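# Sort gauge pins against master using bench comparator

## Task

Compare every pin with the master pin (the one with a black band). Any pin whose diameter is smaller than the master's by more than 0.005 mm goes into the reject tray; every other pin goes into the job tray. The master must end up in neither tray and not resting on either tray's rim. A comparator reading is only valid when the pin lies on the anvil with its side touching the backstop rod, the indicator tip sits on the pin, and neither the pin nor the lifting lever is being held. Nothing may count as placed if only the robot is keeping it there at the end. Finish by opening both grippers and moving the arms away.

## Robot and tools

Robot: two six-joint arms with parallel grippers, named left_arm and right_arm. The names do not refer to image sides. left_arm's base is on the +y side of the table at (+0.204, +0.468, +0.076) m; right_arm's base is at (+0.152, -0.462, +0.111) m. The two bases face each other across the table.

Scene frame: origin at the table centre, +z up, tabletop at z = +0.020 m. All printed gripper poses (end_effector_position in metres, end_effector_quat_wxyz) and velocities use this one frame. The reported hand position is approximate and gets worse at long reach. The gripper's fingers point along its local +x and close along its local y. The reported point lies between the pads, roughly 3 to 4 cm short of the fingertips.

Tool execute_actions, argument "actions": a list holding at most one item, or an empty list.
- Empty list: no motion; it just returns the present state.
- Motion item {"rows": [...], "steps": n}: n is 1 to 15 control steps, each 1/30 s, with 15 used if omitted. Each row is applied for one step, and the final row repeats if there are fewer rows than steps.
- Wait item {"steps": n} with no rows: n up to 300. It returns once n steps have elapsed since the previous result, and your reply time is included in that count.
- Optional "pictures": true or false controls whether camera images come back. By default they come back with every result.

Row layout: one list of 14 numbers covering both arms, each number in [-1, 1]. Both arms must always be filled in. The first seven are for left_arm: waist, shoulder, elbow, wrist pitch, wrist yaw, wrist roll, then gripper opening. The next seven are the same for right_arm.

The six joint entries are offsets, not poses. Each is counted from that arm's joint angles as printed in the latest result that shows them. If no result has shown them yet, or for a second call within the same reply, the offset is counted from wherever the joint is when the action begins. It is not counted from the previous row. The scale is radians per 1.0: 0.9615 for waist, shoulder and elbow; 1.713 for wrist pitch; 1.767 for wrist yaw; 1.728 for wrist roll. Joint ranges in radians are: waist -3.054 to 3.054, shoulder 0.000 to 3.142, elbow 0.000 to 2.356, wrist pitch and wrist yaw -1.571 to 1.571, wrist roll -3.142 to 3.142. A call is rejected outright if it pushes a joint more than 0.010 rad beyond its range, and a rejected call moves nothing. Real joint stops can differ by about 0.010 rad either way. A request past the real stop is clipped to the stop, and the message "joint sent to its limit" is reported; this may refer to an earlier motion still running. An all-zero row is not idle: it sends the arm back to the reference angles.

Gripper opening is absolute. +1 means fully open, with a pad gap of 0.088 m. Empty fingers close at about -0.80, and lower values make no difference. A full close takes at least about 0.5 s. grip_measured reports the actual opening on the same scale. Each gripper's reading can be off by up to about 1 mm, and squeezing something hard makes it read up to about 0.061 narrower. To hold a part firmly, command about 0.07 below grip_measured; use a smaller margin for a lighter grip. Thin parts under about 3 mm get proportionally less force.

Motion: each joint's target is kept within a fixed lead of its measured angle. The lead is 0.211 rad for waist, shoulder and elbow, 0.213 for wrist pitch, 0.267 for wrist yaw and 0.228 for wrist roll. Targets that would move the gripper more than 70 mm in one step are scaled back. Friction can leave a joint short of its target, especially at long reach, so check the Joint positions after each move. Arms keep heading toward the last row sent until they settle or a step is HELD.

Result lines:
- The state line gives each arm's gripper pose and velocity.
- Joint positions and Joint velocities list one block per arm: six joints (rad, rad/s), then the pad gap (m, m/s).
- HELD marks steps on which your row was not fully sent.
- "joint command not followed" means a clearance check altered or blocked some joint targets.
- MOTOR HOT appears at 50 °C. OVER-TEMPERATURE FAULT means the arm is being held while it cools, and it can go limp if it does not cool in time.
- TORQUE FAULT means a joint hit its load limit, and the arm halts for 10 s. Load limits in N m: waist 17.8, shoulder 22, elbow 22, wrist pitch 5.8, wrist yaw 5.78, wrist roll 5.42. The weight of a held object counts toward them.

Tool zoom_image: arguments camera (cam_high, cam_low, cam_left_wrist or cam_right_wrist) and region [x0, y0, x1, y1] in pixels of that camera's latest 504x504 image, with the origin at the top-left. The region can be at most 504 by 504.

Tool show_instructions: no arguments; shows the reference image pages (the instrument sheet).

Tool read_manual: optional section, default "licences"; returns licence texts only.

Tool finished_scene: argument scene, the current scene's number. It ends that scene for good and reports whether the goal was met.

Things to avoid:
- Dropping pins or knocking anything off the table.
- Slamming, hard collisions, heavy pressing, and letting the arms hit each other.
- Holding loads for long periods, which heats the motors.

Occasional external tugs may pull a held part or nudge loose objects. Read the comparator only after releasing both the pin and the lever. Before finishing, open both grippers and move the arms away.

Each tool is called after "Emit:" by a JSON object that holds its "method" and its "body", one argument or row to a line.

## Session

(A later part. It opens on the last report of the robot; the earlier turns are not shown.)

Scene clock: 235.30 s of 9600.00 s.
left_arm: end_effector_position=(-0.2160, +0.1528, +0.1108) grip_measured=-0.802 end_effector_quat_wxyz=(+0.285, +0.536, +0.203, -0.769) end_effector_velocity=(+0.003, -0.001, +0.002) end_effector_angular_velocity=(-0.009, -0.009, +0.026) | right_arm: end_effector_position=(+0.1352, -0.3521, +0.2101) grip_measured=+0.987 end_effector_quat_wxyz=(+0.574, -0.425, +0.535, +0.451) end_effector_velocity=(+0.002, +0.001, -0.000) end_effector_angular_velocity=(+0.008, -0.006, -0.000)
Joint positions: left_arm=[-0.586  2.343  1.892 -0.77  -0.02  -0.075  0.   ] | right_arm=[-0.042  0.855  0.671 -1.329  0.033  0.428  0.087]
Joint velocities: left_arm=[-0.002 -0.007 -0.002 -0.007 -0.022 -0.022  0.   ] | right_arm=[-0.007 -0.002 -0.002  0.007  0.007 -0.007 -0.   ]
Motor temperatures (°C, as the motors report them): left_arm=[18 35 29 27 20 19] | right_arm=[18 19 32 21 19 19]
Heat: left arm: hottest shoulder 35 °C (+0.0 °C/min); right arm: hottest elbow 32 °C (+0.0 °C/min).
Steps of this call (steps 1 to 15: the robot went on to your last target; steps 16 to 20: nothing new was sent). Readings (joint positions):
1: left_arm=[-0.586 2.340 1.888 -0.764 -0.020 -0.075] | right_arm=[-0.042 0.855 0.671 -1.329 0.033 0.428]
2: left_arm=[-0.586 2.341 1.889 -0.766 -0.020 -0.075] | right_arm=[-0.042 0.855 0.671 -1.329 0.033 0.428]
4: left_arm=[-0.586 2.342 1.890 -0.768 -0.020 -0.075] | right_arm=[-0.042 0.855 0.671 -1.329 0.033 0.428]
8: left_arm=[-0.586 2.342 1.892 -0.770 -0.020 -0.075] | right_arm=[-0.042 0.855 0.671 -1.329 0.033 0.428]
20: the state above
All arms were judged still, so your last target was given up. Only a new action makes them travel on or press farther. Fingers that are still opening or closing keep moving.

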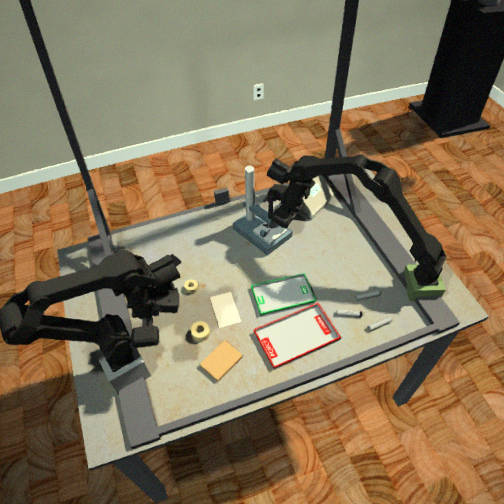

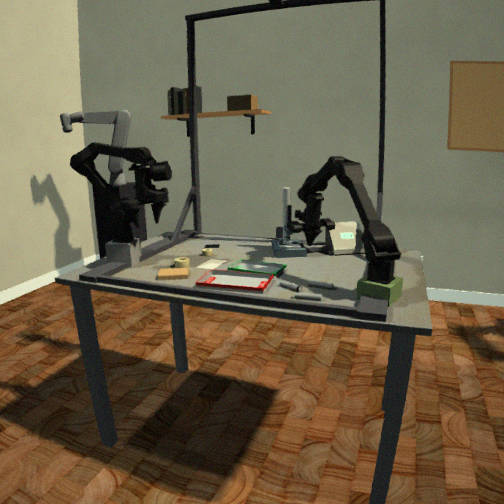

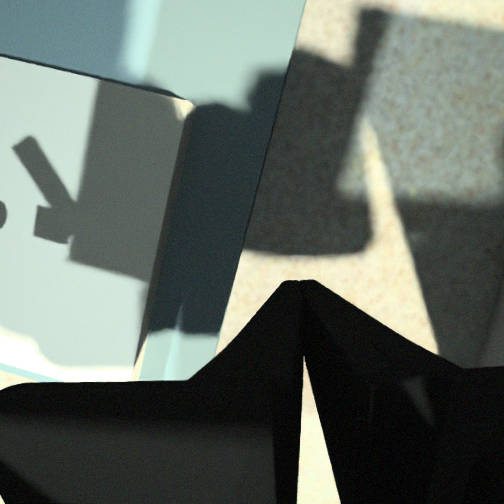

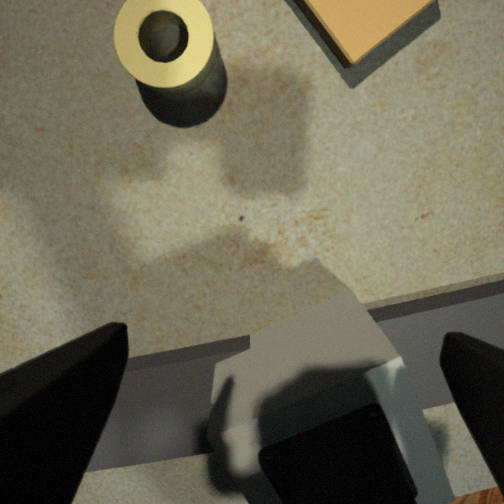

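Emit:
{"method": "execute_actions", "body": {
  "actions": [
    {"rows":[[-0.08,-0.03,0,0,0.011,0.043,-0.9,0,0,0,0,0,0,1],[-0.16,-0.03,0.03,0,0.011,0.043,-0.9,0,0,0,0,0,0,1],[-0.16,0.03,0.09,0.03,0.011,0.043,-0.9,0,0,0,0,0,0,1],[-0.16,0.08,0.15,0.05,0.011,0.043,-0.9,0,0,0,0,0,0,1],[-0.16,0.1,0.155,0.05,0.011,0.043,-0.9,0,0,0,0,0,0,1]],"steps":15}
  ]
}}

Emit:
{"method": "execute_actions", "body": {
  "actions": [
    {"steps":10}
  ]
}}

Scene clock: 250.20 s of 9600.00 s.
left_arm: end_effector_position=(-0.2160, +0.1545, +0.1143) grip_measured=-0.802 end_effector_quat_wxyz=(+0.281, +0.551, +0.208, -0.758) end_effector_velocity=(-0.000, +0.003, -0.000) end_effector_angular_velocity=(+0.020, -0.012, +0.002) | right_arm: end_effector_position=(+0.1352, -0.3521, +0.2101) grip_measured=+0.987 end_effector_quat_wxyz=(+0.574, -0.425, +0.535, +0.451) end_effector_velocity=(-0.003, +0.000, -0.001) end_effector_angular_velocity=(-0.002, +0.022, -0.008)
Joint positions: left_arm=[-0.588  2.369  1.963 -0.853 -0.019 -0.077  0.   ] | right_arm=[-0.042  0.855  0.671 -1.329  0.033  0.428  0.087]
Joint velocities: left_arm=[-0.002  0.012  0.027 -0.037  0.007 -0.007  0.   ] | right_arm=[-0.002  0.002 -0.002  0.007 -0.022  0.007 -0.   ]
Motor temperatures (°C, as the motors report them): left_arm=[18 32 33 60 20 25] | right_arm=[18 19 32 21 19 19]
Heat: left arm: hottest wrist pitch 60 °C (+25.2 °C/min); right arm: hottest elbow 32 °C (+0.0 °C/min). Fold the left arm in close to its base before you think long.
MOTOR HOT: a motor of the left arm reached 50 °C. Now the hottest motor of the left arm, joint 4 (wrist pitch), reports 60 °C. The temperature limit of the motors' drives, at which the controller stops that arm, is 95 °C. To cool a motor, set the load down, stop pushing, or move to a pose that needs little force.
Steps of this call (steps 1 to 90: nothing new was sent; then 11.40 s passed at rest; steps 91 to 105: all 15 steps of this action). Readings (joint positions):
91: left_arm=[-0.587 2.330 1.889 -0.764 -0.021 -0.075] | right_arm=[-0.042 0.855 0.671 -1.329 0.033 0.428]
92: left_arm=[-0.588 2.325 1.885 -0.757 -0.021 -0.075] | right_arm=[-0.042 0.855 0.671 -1.329 0.033 0.428]
94: left_arm=[-0.588 2.334 1.897 -0.771 -0.021 -0.076] | right_arm=[-0.042 0.855 0.671 -1.329 0.033 0.428]
98: left_arm=[-0.588 2.359 1.942 -0.829 -0.020 -0.076] | right_arm=[-0.042 0.855 0.671 -1.329 0.033 0.428]
105: the state above

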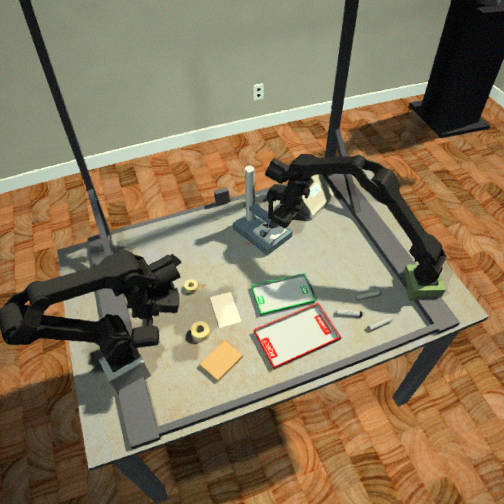

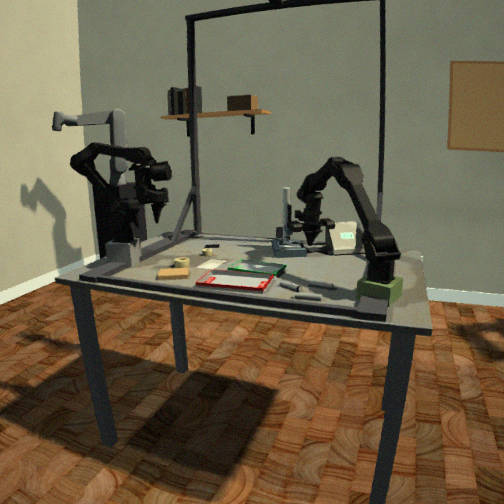

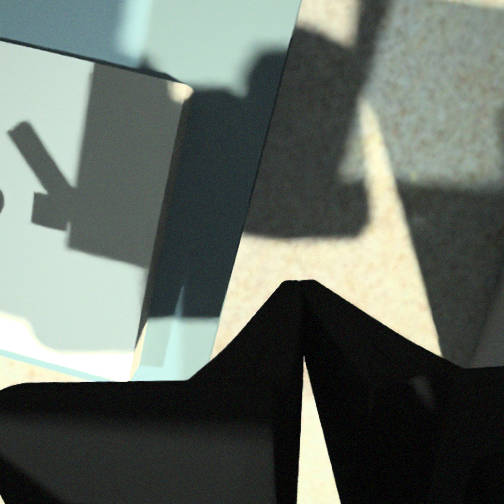

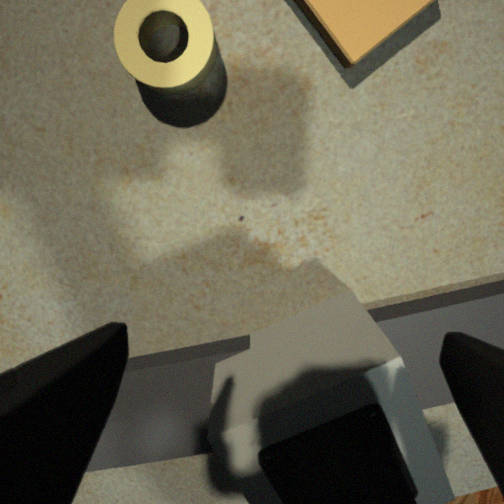

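Scene clock: 250.53 s of 9600.00 s.
left_arm: end_effector_position=(-0.2159, +0.1546, +0.1143) grip_measured=-0.802 end_effector_quat_wxyz=(+0.281, +0.552, +0.208, -0.757) end_effector_velocity=(+0.001, +0.001, +0.002) end_effector_angular_velocity=(-0.002, -0.005, +0.007) | right_arm: end_effector_position=(+0.1352, -0.3521, +0.2101) grip_measured=+0.987 end_effector_quat_wxyz=(+0.574, -0.425, +0.535, +0.451) end_effector_velocity=(-0.003, -0.003, -0.001) end_effector_angular_velocity=(-0.012, +0.019, +0.021)
Joint positions: left_arm=[-0.588  2.37   1.966 -0.857 -0.019 -0.077  0.   ] | right_arm=[-0.042  0.855  0.671 -1.329  0.033  0.428  0.087]
Joint velocities: left_arm=[-0.002 -0.002  0.002 -0.007 -0.007 -0.007  0.   ] | right_arm=[-0.002 -0.002 -0.002 -0.007 -0.022 -0.022 -0.   ]
Motor temperatures (°C, as the motors report them): left_arm=[18 32 33 60 20 25] | right_arm=[18 19 32 21 19 19]
Heat: left arm: hottest wrist pitch 60 °C (+25.0 °C/min); right arm: hottest elbow 32 °C (+0.0 °C/min). Fold the left arm in close to its base before you think long.
MOTOR HOT: still on. Now the hottest motor of the left arm, joint 4 (wrist pitch), reports 60 °C; a drive's own limit is 95 °C.
Steps of this call (steps 1 to 10: the robot went on to your last target). Readings (joint positions):
1: left_arm=[-0.588 2.369 1.964 -0.855 -0.019 -0.077] | right_arm=[-0.042 0.855 0.671 -1.329 0.033 0.428]
2: left_arm=[-0.588 2.369 1.964 -0.855 -0.019 -0.077] | right_arm=[-0.042 0.855 0.671 -1.329 0.033 0.428]
4: left_arm=[-0.588 2.370 1.965 -0.856 -0.019 -0.077] | right_arm=[-0.042 0.855 0.671 -1.329 0.033 0.428]
8: left_arm=[-0.588 2.370 1.966 -0.857 -0.019 -0.077] | right_arm=[-0.042 0.855 0.671 -1.329 0.033 0.428]
10: the state above

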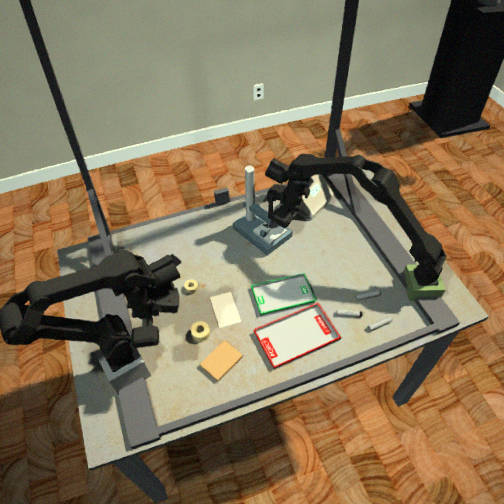

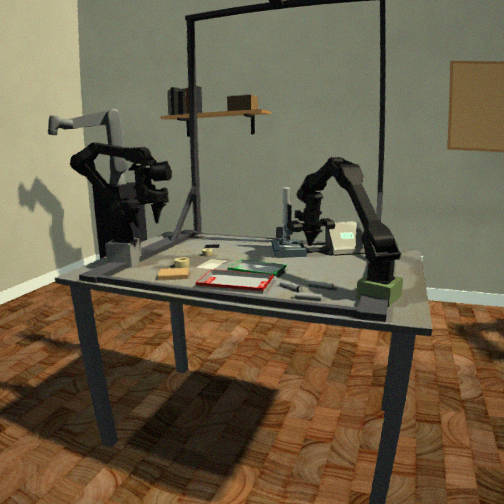

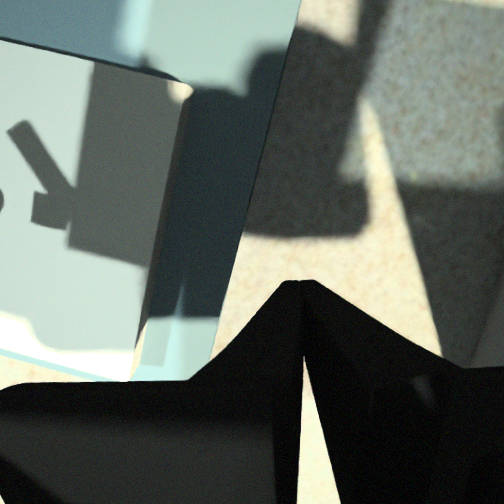

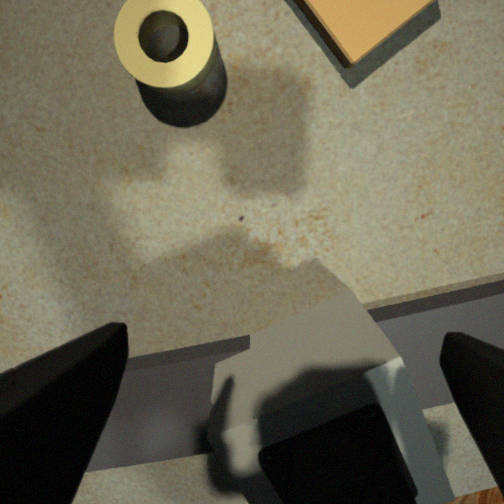

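Emit:
{"method": "execute_actions", "body": {
  "actions": [
    {"rows":[[0.01,-0.05,-0.03,0.03,0,0,-0.9,0,0,0,0,0,0,1],[0.01,-0.1,-0.08,0.07,0,0,-0.9,0,0,0,0,0,0,1],[0.01,-0.15,-0.16,0.1,0,0,-0.9,0,0,0,0,0,0,1],[0.01,-0.15,-0.16,0.1,0,0,-0.9,0,0,0,0,0,0,1],[0.0,-0.25,-0.3,0.17,0,0,-0.9,0,0,0,0,0,0,1],[0.0,-0.25,-0.3,0.17,0,0,-0.9,0,0,0,0,0,0,1],[0,-0.35,-0.45,0.24,0,0,-0.9,0,0,0,0,0,0,1],[0,-0.35,-0.45,0.24,0,0,-0.9,0,0,0,0,0,0,1],[0,-0.46,-0.6,0.31,0,0,-0.9,0,0,0,0,0,0,1]],"steps":15}
  ]
}}

Emit:
{"method": "execute_actions", "body": {
  "actions": [
    {"steps":10}
  ]
}}

Scene clock: 257.53 s of 9600.00 s.
left_arm: end_effector_position=(-0.1973, +0.1677, +0.2020) grip_measured=-0.802 end_effector_quat_wxyz=(+0.309, +0.374, +0.157, -0.861) end_effector_velocity=(+0.030, +0.014, -0.041) end_effector_angular_velocity=(+0.007, -0.046, +0.032) | right_arm: end_effector_position=(+0.1352, -0.3521, +0.2101) grip_measured=+0.987 end_effector_quat_wxyz=(+0.574, -0.425, +0.535, +0.451) end_effector_velocity=(+0.002, -0.002, -0.000) end_effector_angular_velocity=(-0.006, -0.009, +0.004)
Joint positions: left_arm=[-0.587  1.923  1.428 -0.338 -0.017 -0.077  0.   ] | right_arm=[-0.042  0.855  0.671 -1.329  0.033  0.428  0.087]
Joint velocities: left_arm=[ 0.002 -0.061 -0.227  0.125 -0.037 -0.007  0.   ] | right_arm=[-0.002 -0.002 -0.002 -0.007  0.007 -0.007 -0.   ]
Motor temperatures (°C, as the motors report them): left_arm=[22 32 35 71 20 25] | right_arm=[18 19 32 21 19 19]
Heat: left arm: hottest wrist pitch 71 °C (+36.0 °C/min); right arm: hottest elbow 32 °C (+0.0 °C/min). Fold the left arm in close to its base before you think long.
MOTOR HOT: still on. Now the hottest motor of the left arm, joint 4 (wrist pitch), reports 71 °C; a drive's own limit is 95 °C.
Steps of this call (steps 1 to 15: the robot went on to your last target; steps 16 to 90: nothing new was sent; then 3.50 s passed at rest; steps 91 to 105: all 15 steps of this action). Readings (joint positions):
91: left_arm=[-0.585 2.359 1.958 -0.847 -0.018 -0.077] | right_arm=[-0.042 0.855 0.671 -1.329 0.033 0.428]
92: left_arm=[-0.585 2.341 1.930 -0.815 -0.018 -0.078] | right_arm=[-0.042 0.855 0.671 -1.329 0.033 0.428]
94: left_arm=[-0.585 2.302 1.860 -0.734 -0.017 -0.080] | right_arm=[-0.042 0.855 0.671 -1.329 0.033 0.428]
98: left_arm=[-0.587 2.148 1.650 -0.539 -0.017 -0.077] | right_arm=[-0.042 0.855 0.671 -1.329 0.033 0.428]
105: the state above

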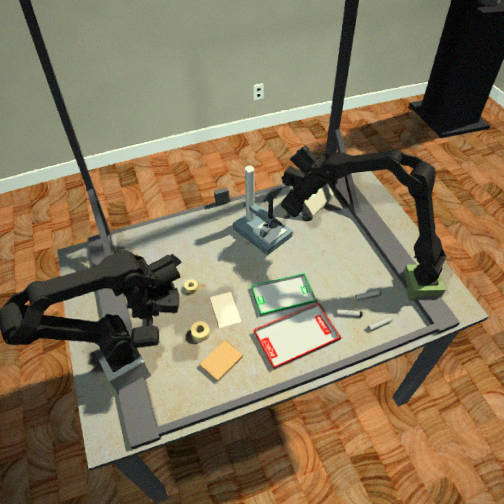

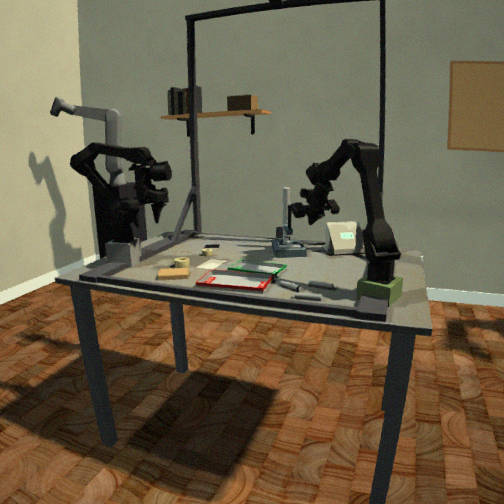

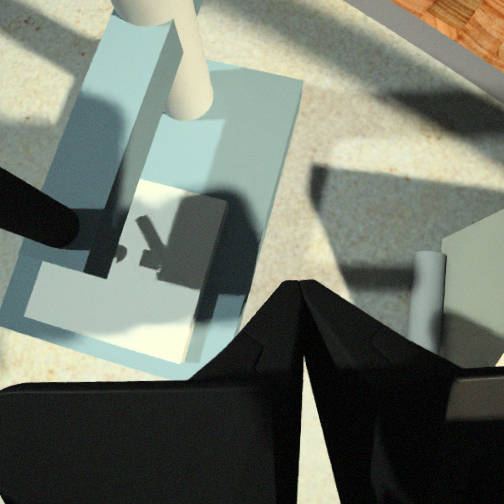

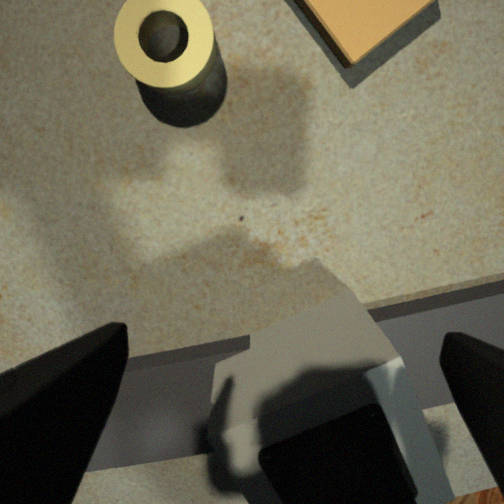

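Scene clock: 257.87 s of 9600.00 s.
left_arm: end_effector_position=(-0.1928, +0.1710, +0.1901) grip_measured=-0.802 end_effector_quat_wxyz=(+0.307, +0.384, +0.160, -0.856) end_effector_velocity=(+0.000, +0.003, -0.001) end_effector_angular_velocity=(+0.013, +0.000, -0.002) | right_arm: end_effector_position=(+0.1352, -0.3521, +0.2101) grip_measured=+0.987 end_effector_quat_wxyz=(+0.574, -0.425, +0.535, +0.451) end_effector_velocity=(-0.001, -0.002, -0.001) end_effector_angular_velocity=(-0.009, +0.005, +0.010)
Joint positions: left_arm=[-0.587  1.925  1.396 -0.328 -0.017 -0.077  0.   ] | right_arm=[-0.042  0.855  0.671 -1.329  0.033  0.428  0.087]
Joint velocities: left_arm=[-0.002 -0.002 -0.002 -0.007  0.007 -0.007  0.   ] | right_arm=[ 0.002 -0.002 -0.002 -0.007 -0.007 -0.007 -0.   ]
Motor temperatures (°C, as the motors report them): left_arm=[22 32 35 71 20 25] | right_arm=[18 19 32 21 19 19]
Heat: left arm: hottest wrist pitch 71 °C (+36.4 °C/min); right arm: hottest elbow 32 °C (+0.0 °C/min). Fold the left arm in close to its base before you think long.
MOTOR HOT: still on. Now the hottest motor of the left arm, joint 4 (wrist pitch), reports 71 °C; a drive's own limit is 95 °C.
Steps of this call (steps 1 to 10: the robot went on to your last target). Readings (joint positions):
1: left_arm=[-0.587 1.922 1.421 -0.335 -0.017 -0.077] | right_arm=[-0.042 0.855 0.671 -1.329 0.033 0.428]
2: left_arm=[-0.587 1.922 1.414 -0.335 -0.017 -0.077] | right_arm=[-0.042 0.855 0.671 -1.329 0.033 0.428]
4: left_arm=[-0.587 1.924 1.401 -0.335 -0.017 -0.077] | right_arm=[-0.042 0.855 0.671 -1.329 0.033 0.428]
8: left_arm=[-0.587 1.925 1.396 -0.329 -0.017 -0.077] | right_arm=[-0.042 0.855 0.671 -1.329 0.033 0.428]
10: the state above

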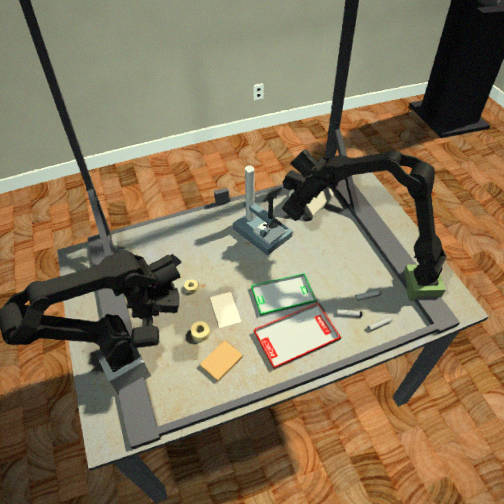

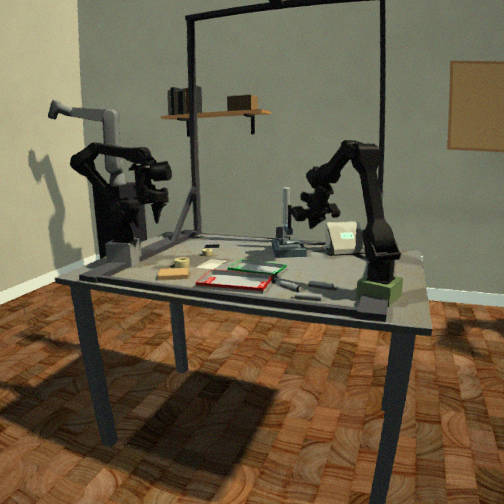

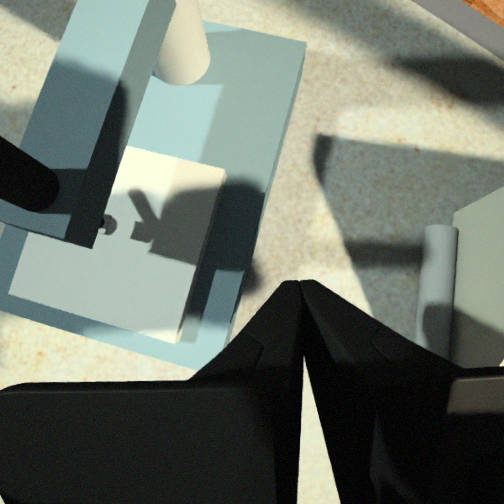

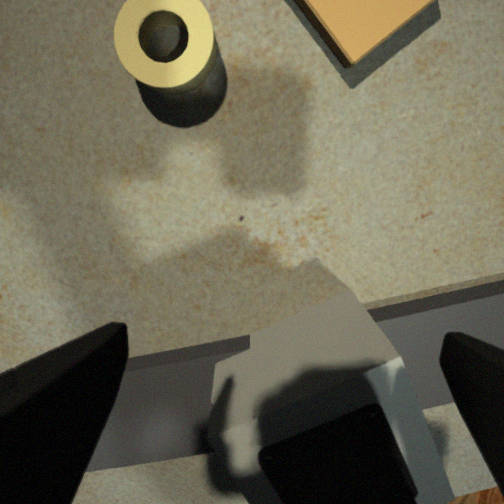

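Emit:
{"method": "execute_actions", "body": {
  "actions": [
    {"rows":[[0,-0.4,-0.3,-0.1,0.01,0.045,-0.1,0,0,0,0,0,0,1]],"steps":12}
  ]
}}

Emit:
{"method": "execute_actions", "body": {
  "actions": [
    {"rows":[[0.965,0,-0.1,-0.17,0,0,-0.1,0,0,0,0,0,0,1]],"steps":15}
  ]
}}

Emit:
{"method": "execute_actions", "body": {
  "actions": [
    {"steps":20}
  ]
}}

Scene clock: 266.50 s of 9600.00 s.
left_arm: end_effector_position=(-0.1122, +0.2329, +0.2289) grip_measured=-0.110 end_effector_quat_wxyz=(+0.285, +0.414, +0.138, -0.853) end_effector_velocity=(+0.011, +0.003, -0.012) end_effector_angular_velocity=(+0.016, -0.058, +0.010) | right_arm: end_effector_position=(+0.1352, -0.3521, +0.2101) grip_measured=+0.987 end_effector_quat_wxyz=(+0.574, -0.425, +0.535, +0.451) end_effector_velocity=(-0.000, -0.002, -0.001) end_effector_angular_velocity=(-0.008, +0.006, -0.009)
Joint positions: left_arm=[-0.587  1.537  1.126 -0.493 -0.006 -0.005  0.034] | right_arm=[-0.042  0.855  0.671 -1.329  0.033  0.428  0.087]
Joint velocities: left_arm=[ 0.002 -0.002 -0.022 -0.037 -0.022  0.007  0.005] | right_arm=[-0.002 -0.002 -0.002 -0.007 -0.007  0.007 -0.   ]
Motor temperatures (°C, as the motors report them): left_arm=[21 33 34 61 20 24] | right_arm=[18 19 32 21 19 19]
Heat: left arm: hottest wrist pitch 61 °C (+26.1 °C/min); right arm: hottest elbow 32 °C (+0.0 °C/min). Fold the left arm in close to its base before you think long.
MOTOR HOT: still on. Now the hottest motor of the left arm, joint 4 (wrist pitch), reports 61 °C; a drive's own limit is 95 °C.
Steps of this call (steps 1 to 30: the robot went on to your last target; steps 31 to 90: nothing new was sent; then 5.23 s passed at rest; steps 91 to 102: all 12 steps of this action). Readings (joint positions):
91: left_arm=[-0.587 1.898 1.367 -0.332 -0.017 -0.063] | right_arm=[-0.042 0.855 0.671 -1.329 0.033 0.428]
92: left_arm=[-0.587 1.856 1.319 -0.386 -0.015 -0.046] | right_arm=[-0.042 0.855 0.671 -1.329 0.033 0.428]
94: left_arm=[-0.587 1.735 1.197 -0.469 -0.010 -0.024] | right_arm=[-0.042 0.855 0.671 -1.329 0.033 0.428]
98: left_arm=[-0.587 1.577 1.126 -0.491 -0.006 -0.008] | right_arm=[-0.042 0.855 0.671 -1.329 0.033 0.428]
102: the state above

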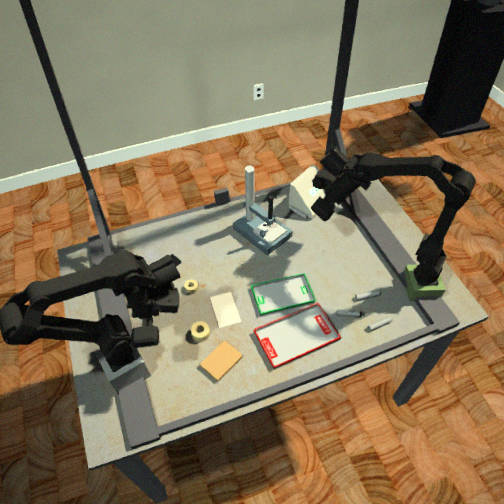

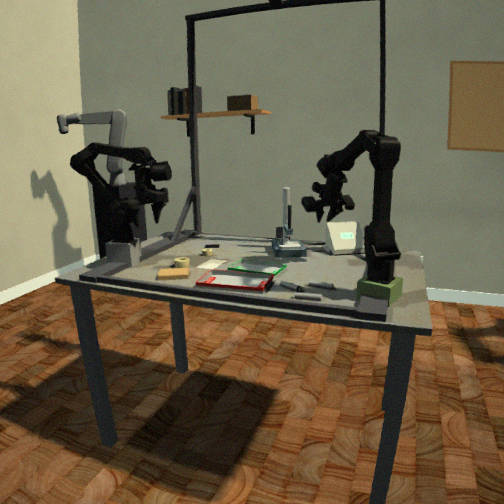

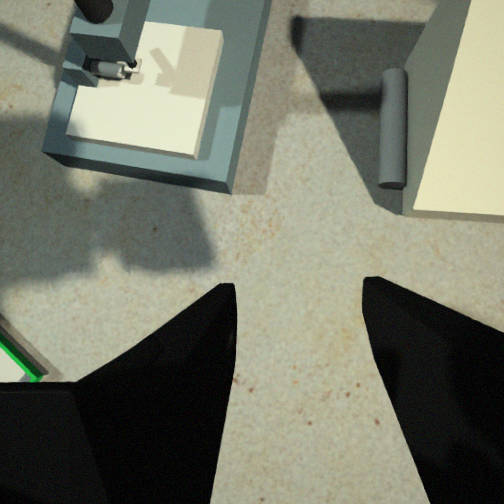

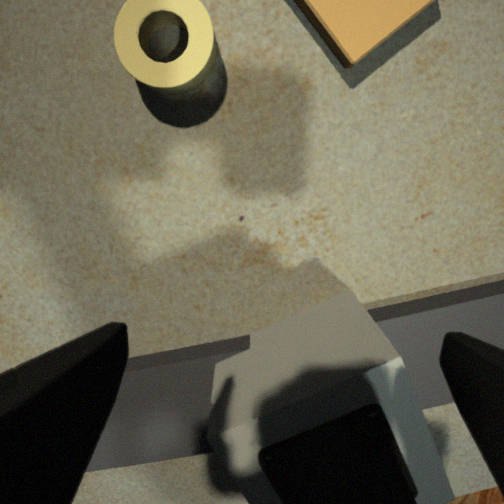

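Scene clock: 267.00 s of 9600.00 s.
left_arm: end_effector_position=(+0.1740, +0.1505, +0.1704) grip_measured=-0.102 end_effector_quat_wxyz=(+0.543, +0.440, +0.399, -0.593) end_effector_velocity=(+0.528, -0.045, -0.001) end_effector_angular_velocity=(+0.005, -0.174, +1.636) | right_arm: end_effector_position=(+0.1352, -0.3521, +0.2101) grip_measured=+0.987 end_effector_quat_wxyz=(+0.574, -0.425, +0.535, +0.451) end_effector_velocity=(-0.002, +0.004, -0.000) end_effector_angular_velocity=(+0.020, +0.011, +0.005)
Joint positions: left_arm=[ 0.249  1.538  1.041 -0.776 -0.006 -0.004  0.034] | right_arm=[-0.042  0.855  0.671 -1.329  0.033  0.428  0.087]
Joint velocities: left_arm=[ 1.575 -0.002 -0.002 -0.022 -0.183 -0.007 -0.   ] | right_arm=[-0.002 -0.002 -0.002  0.022 -0.007 -0.007  0.   ]
Motor temperatures (°C, as the motors report them): left_arm=[21 33 34 61 20 24] | right_arm=[18 19 32 21 19 19]
Heat: left arm: hottest wrist pitch 61 °C (+26.3 °C/min); right arm: hottest elbow 32 °C (+0.0 °C/min). Fold the left arm in close to its base before you think long.
MOTOR HOT: still on. Now the hottest motor of the left arm, joint 4 (wrist pitch), reports 61 °C; a drive's own limit is 95 °C.
Steps of this call (steps 1 to 15: all 15 steps of this action). Readings (joint positions):
1: left_arm=[-0.572 1.537 1.119 -0.517 0.006 -0.004] | right_arm=[-0.042 0.855 0.671 -1.329 0.033 0.428]
2: left_arm=[-0.538 1.536 1.110 -0.565 0.008 -0.004] | right_arm=[-0.042 0.855 0.671 -1.329 0.033 0.428]
4: left_arm=[-0.444 1.535 1.082 -0.657 0.005 -0.004] | right_arm=[-0.042 0.855 0.671 -1.329 0.033 0.428]
8: left_arm=[-0.202 1.538 1.042 -0.754 0.001 -0.004] | right_arm=[-0.042 0.855 0.671 -1.329 0.033 0.428]
15: the state above

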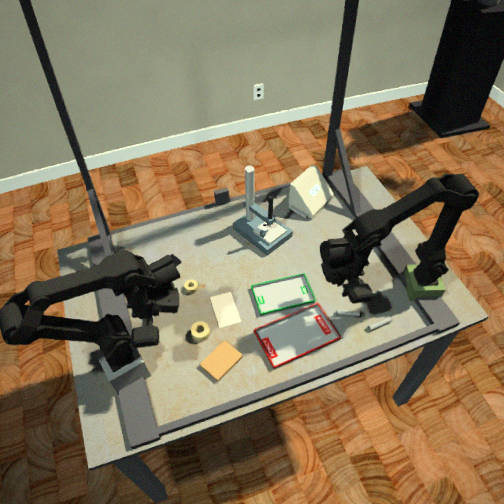

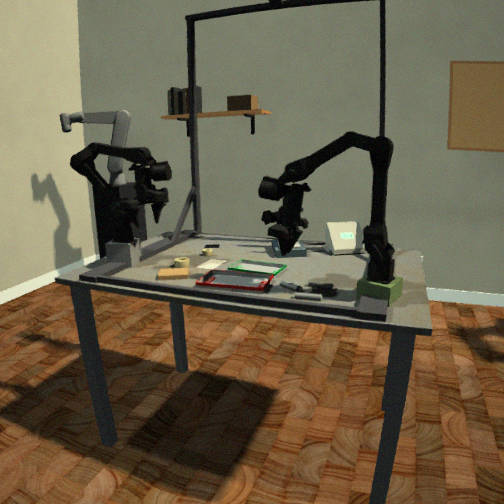

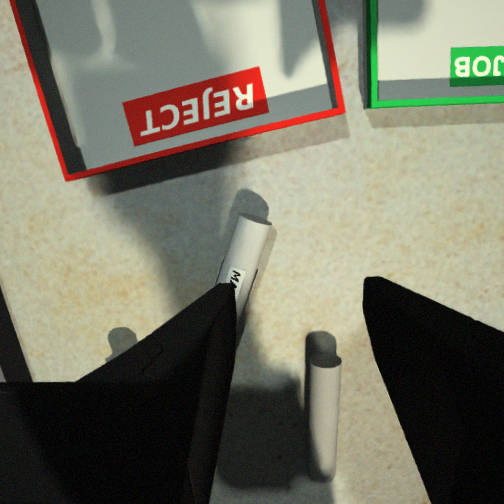

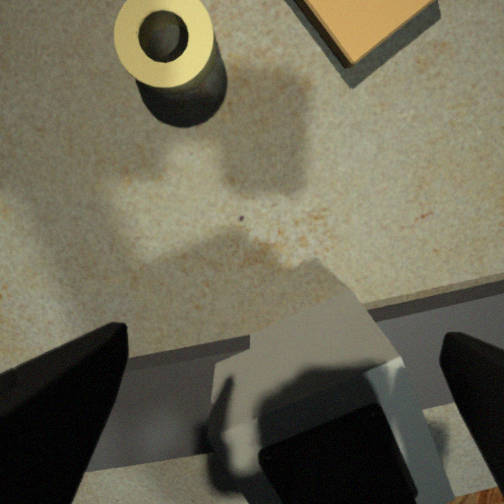

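Scene clock: 267.67 s of 9600.00 s.
left_arm: end_effector_position=(+0.2031, +0.1503, +0.1698) grip_measured=-0.102 end_effector_quat_wxyz=(+0.569, +0.425, +0.419, -0.566) end_effector_velocity=(-0.000, +0.002, -0.000) end_effector_angular_velocity=(+0.007, +0.009, +0.007) | right_arm: end_effector_position=(+0.1352, -0.3521, +0.2101) grip_measured=+0.987 end_effector_quat_wxyz=(+0.574, -0.425, +0.535, +0.451) end_effector_velocity=(-0.000, -0.002, -0.001) end_effector_angular_velocity=(-0.009, +0.005, +0.005)
Joint positions: left_arm=[ 0.338  1.538  1.04  -0.781 -0.01  -0.004  0.034] | right_arm=[-0.042  0.855  0.671 -1.329  0.033  0.428  0.087]
Joint velocities: left_arm=[ 0.002 -0.002 -0.002 -0.007  0.007 -0.007 -0.   ] | right_arm=[-0.002 -0.002 -0.002 -0.007 -0.007 -0.007 -0.   ]
Motor temperatures (°C, as the motors report them): left_arm=[21 33 34 60 20 24] | right_arm=[18 19 32 21 19 19]
Heat: left arm: hottest wrist pitch 60 °C (+25.0 °C/min); right arm: hottest elbow 32 °C (+0.0 °C/min). Fold the left arm in close to its base before you think long.
MOTOR HOT: still on. Now the hottest motor of the left arm, joint 4 (wrist pitch), reports 60 °C; a drive's own limit is 95 °C.
Steps of this call (steps 1 to 20: the robot went on to your last target). Readings (joint positions):
1: left_arm=[0.292 1.538 1.041 -0.778 -0.010 -0.004] | right_arm=[-0.042 0.855 0.671 -1.329 0.033 0.428]
2: left_arm=[0.318 1.538 1.041 -0.779 -0.010 -0.004] | right_arm=[-0.042 0.855 0.671 -1.329 0.033 0.428]
4: left_arm=[0.335 1.538 1.041 -0.780 -0.010 -0.004] | right_arm=[-0.042 0.855 0.671 -1.329 0.033 0.428]
8: left_arm=[0.336 1.538 1.040 -0.781 -0.010 -0.004] | right_arm=[-0.042 0.855 0.671 -1.329 0.033 0.428]
20: the state above

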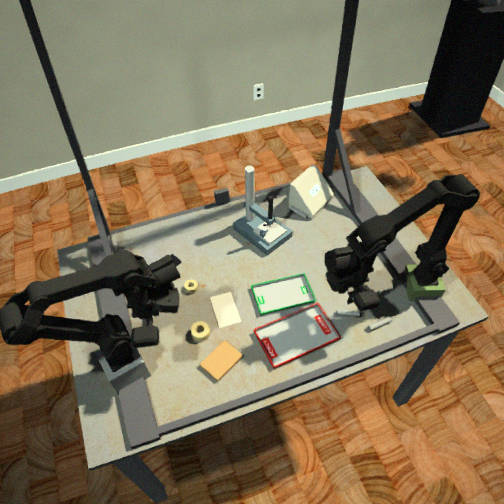

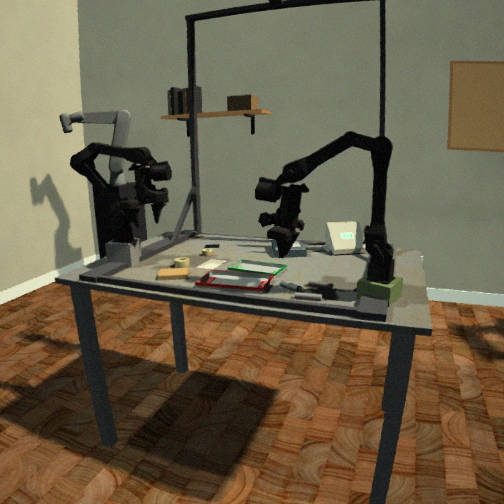

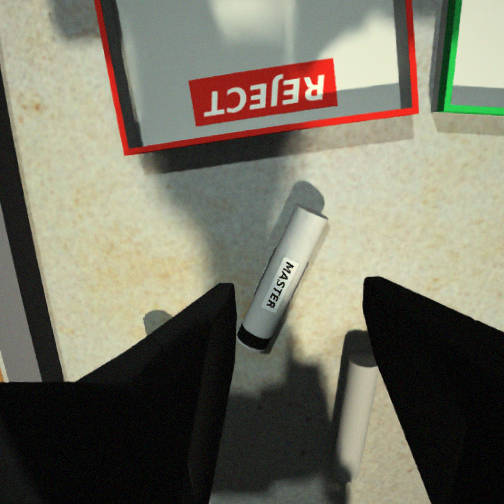

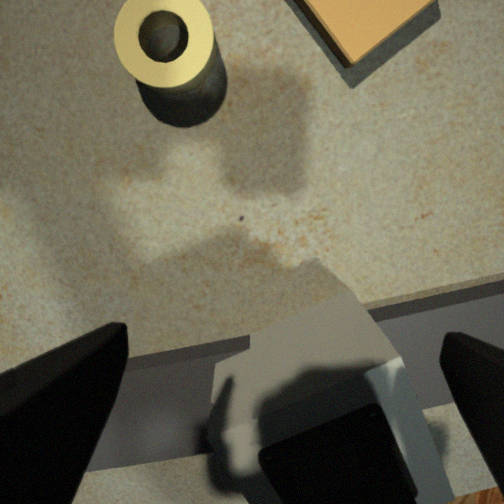

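Emit:
{"method": "execute_actions", "body": {
  "actions": [
    {"rows":[[-0.019,0.283,0.038,0.037,0,0.25,-0.1,0,0,0,0,0,0,1]],"steps":15}
  ]
}}

Emit:
{"method": "execute_actions", "body": {
  "actions": [
    {"steps":15}
  ]
}}

Scene clock: 277.40 s of 9600.00 s.
left_arm: end_effector_position=(+0.1980, +0.1392, +0.0989) grip_measured=-0.102 end_effector_quat_wxyz=(+0.413, +0.577, +0.341, -0.616) end_effector_velocity=(+0.002, +0.004, -0.001) end_effector_angular_velocity=(+0.012, -0.010, -0.019) | right_arm: end_effector_position=(+0.1352, -0.3521, +0.2101) grip_measured=+0.987 end_effector_quat_wxyz=(+0.574, -0.425, +0.535, +0.451) end_effector_velocity=(-0.003, -0.003, -0.001) end_effector_angular_velocity=(-0.012, +0.019, +0.021)
Joint positions: left_arm=[ 0.323  1.809  1.073 -0.719 -0.01   0.421  0.034] | right_arm=[-0.042  0.855  0.671 -1.329  0.033  0.428  0.087]
Joint velocities: left_arm=[ 0.002 -0.002 -0.007 -0.007 -0.007  0.022  0.   ] | right_arm=[-0.002 -0.002 -0.002 -0.007 -0.022 -0.022 -0.   ]
Motor temperatures (°C, as the motors report them): left_arm=[20 32 32 51 20 23] | right_arm=[18 19 32 21 19 19]
Heat: left arm: hottest wrist pitch 51 °C (+16.1 °C/min); right arm: hottest elbow 32 °C (+0.0 °C/min). Fold the left arm in close to its base before you think long.
MOTOR HOT: still on. Now the hottest motor of the left arm, joint 4 (wrist pitch), reports 51 °C; a drive's own limit is 95 °C.
Steps of this call (steps 1 to 15: the robot went on to your last target; steps 16 to 90: nothing new was sent; then 6.23 s passed at rest; steps 91 to 105: all 15 steps of this action). Readings (joint positions):
91: left_arm=[0.337 1.573 1.045 -0.780 -0.010 0.056] | right_arm=[-0.042 0.855 0.671 -1.329 0.033 0.428]
92: left_arm=[0.334 1.615 1.061 -0.755 -0.010 0.128] | right_arm=[-0.042 0.855 0.671 -1.329 0.033 0.428]
94: left_arm=[0.327 1.722 1.084 -0.717 -0.010 0.266] | right_arm=[-0.042 0.855 0.671 -1.329 0.033 0.428]
98: left_arm=[0.323 1.810 1.068 -0.726 -0.010 0.391] | right_arm=[-0.042 0.855 0.671 -1.329 0.033 0.428]
105: the state above

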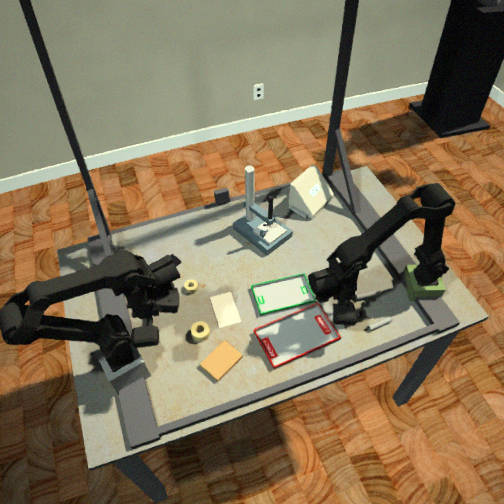

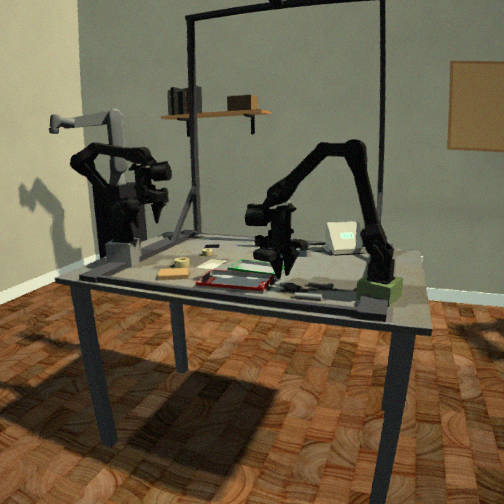

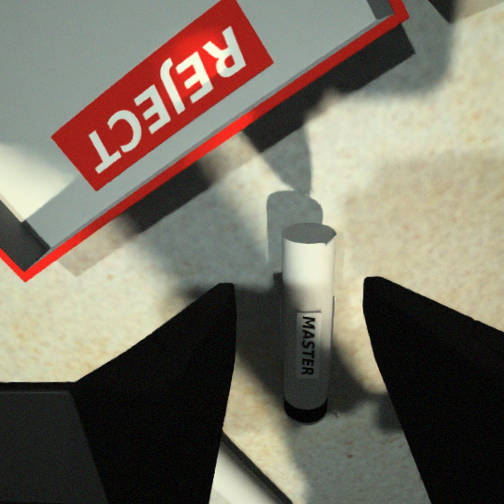

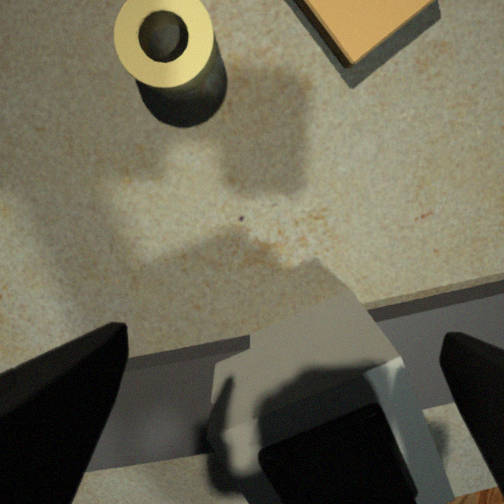

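Scene clock: 277.90 s of 9600.00 s.
left_arm: end_effector_position=(+0.1980, +0.1392, +0.0989) grip_measured=-0.102 end_effector_quat_wxyz=(+0.412, +0.578, +0.340, -0.617) end_effector_velocity=(+0.000, +0.002, -0.000) end_effector_angular_velocity=(+0.007, -0.005, +0.020) | right_arm: end_effector_position=(+0.1352, -0.3521, +0.2101) grip_measured=+0.987 end_effector_quat_wxyz=(+0.574, -0.425, +0.535, +0.451) end_effector_velocity=(-0.001, +0.001, -0.000) end_effector_angular_velocity=(+0.006, +0.009, -0.009)
Joint positions: left_arm=[ 0.323  1.809  1.073 -0.719 -0.01   0.422  0.034] | right_arm=[-0.042  0.855  0.671 -1.329  0.033  0.428  0.087]
Joint velocities: left_arm=[-0.002 -0.002 -0.002 -0.007 -0.007 -0.022 -0.   ] | right_arm=[-0.002 -0.002 -0.002  0.007 -0.007  0.007 -0.   ]
Motor temperatures (°C, as the motors report them): left_arm=[20 32 32 51 20 23] | right_arm=[18 19 32 21 19 19]
Heat: left arm: hottest wrist pitch 51 °C (+16.2 °C/min); right arm: hottest elbow 32 °C (+0.0 °C/min). Fold the left arm in close to its base before you think long.
MOTOR HOT: still on. Now the hottest motor of the left arm, joint 4 (wrist pitch), reports 51 °C; a drive's own limit is 95 °C.
Steps of this call (steps 1 to 15: the robot went on to your last target). Readings (joint positions):
1: left_arm=[0.323 1.809 1.073 -0.719 -0.010 0.421] | right_arm=[-0.042 0.855 0.671 -1.329 0.033 0.428]
2: left_arm=[0.323 1.809 1.073 -0.719 -0.010 0.422] | right_arm=[-0.042 0.855 0.671 -1.329 0.033 0.428]
4: left_arm=[0.323 1.809 1.073 -0.719 -0.010 0.422] | right_arm=[-0.042 0.855 0.671 -1.329 0.033 0.428]
8: left_arm=[0.323 1.809 1.073 -0.719 -0.010 0.422] | right_arm=[-0.042 0.855 0.671 -1.329 0.033 0.428]
15: the state above
All arms were judged still, so your last target was given up. Only a new action makes them travel on or press farther. Fingers that are still opening or closing keep moving.

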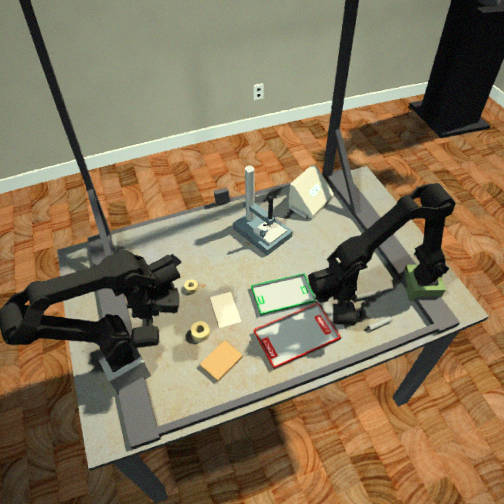

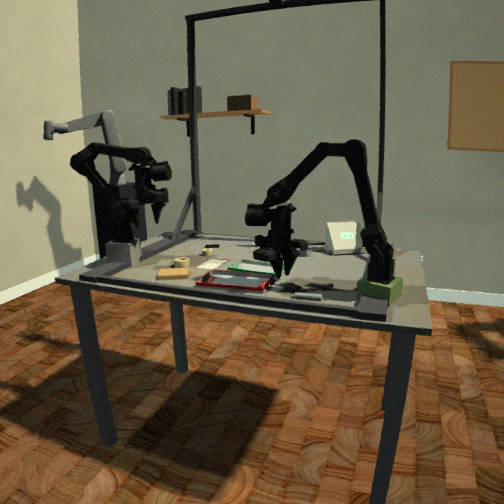

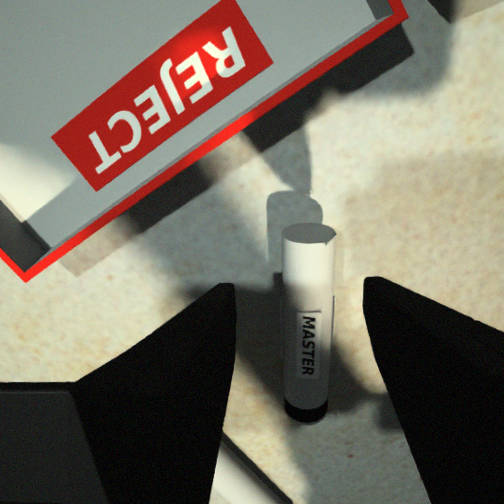

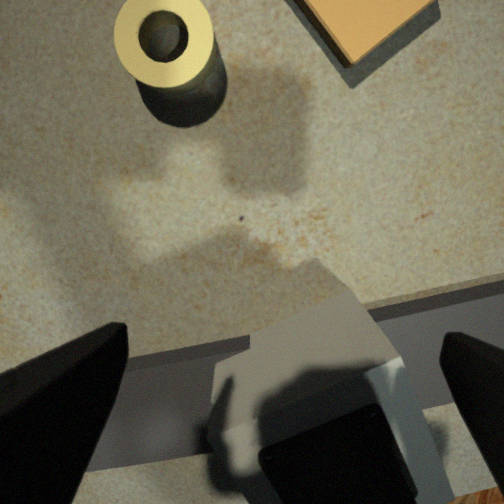

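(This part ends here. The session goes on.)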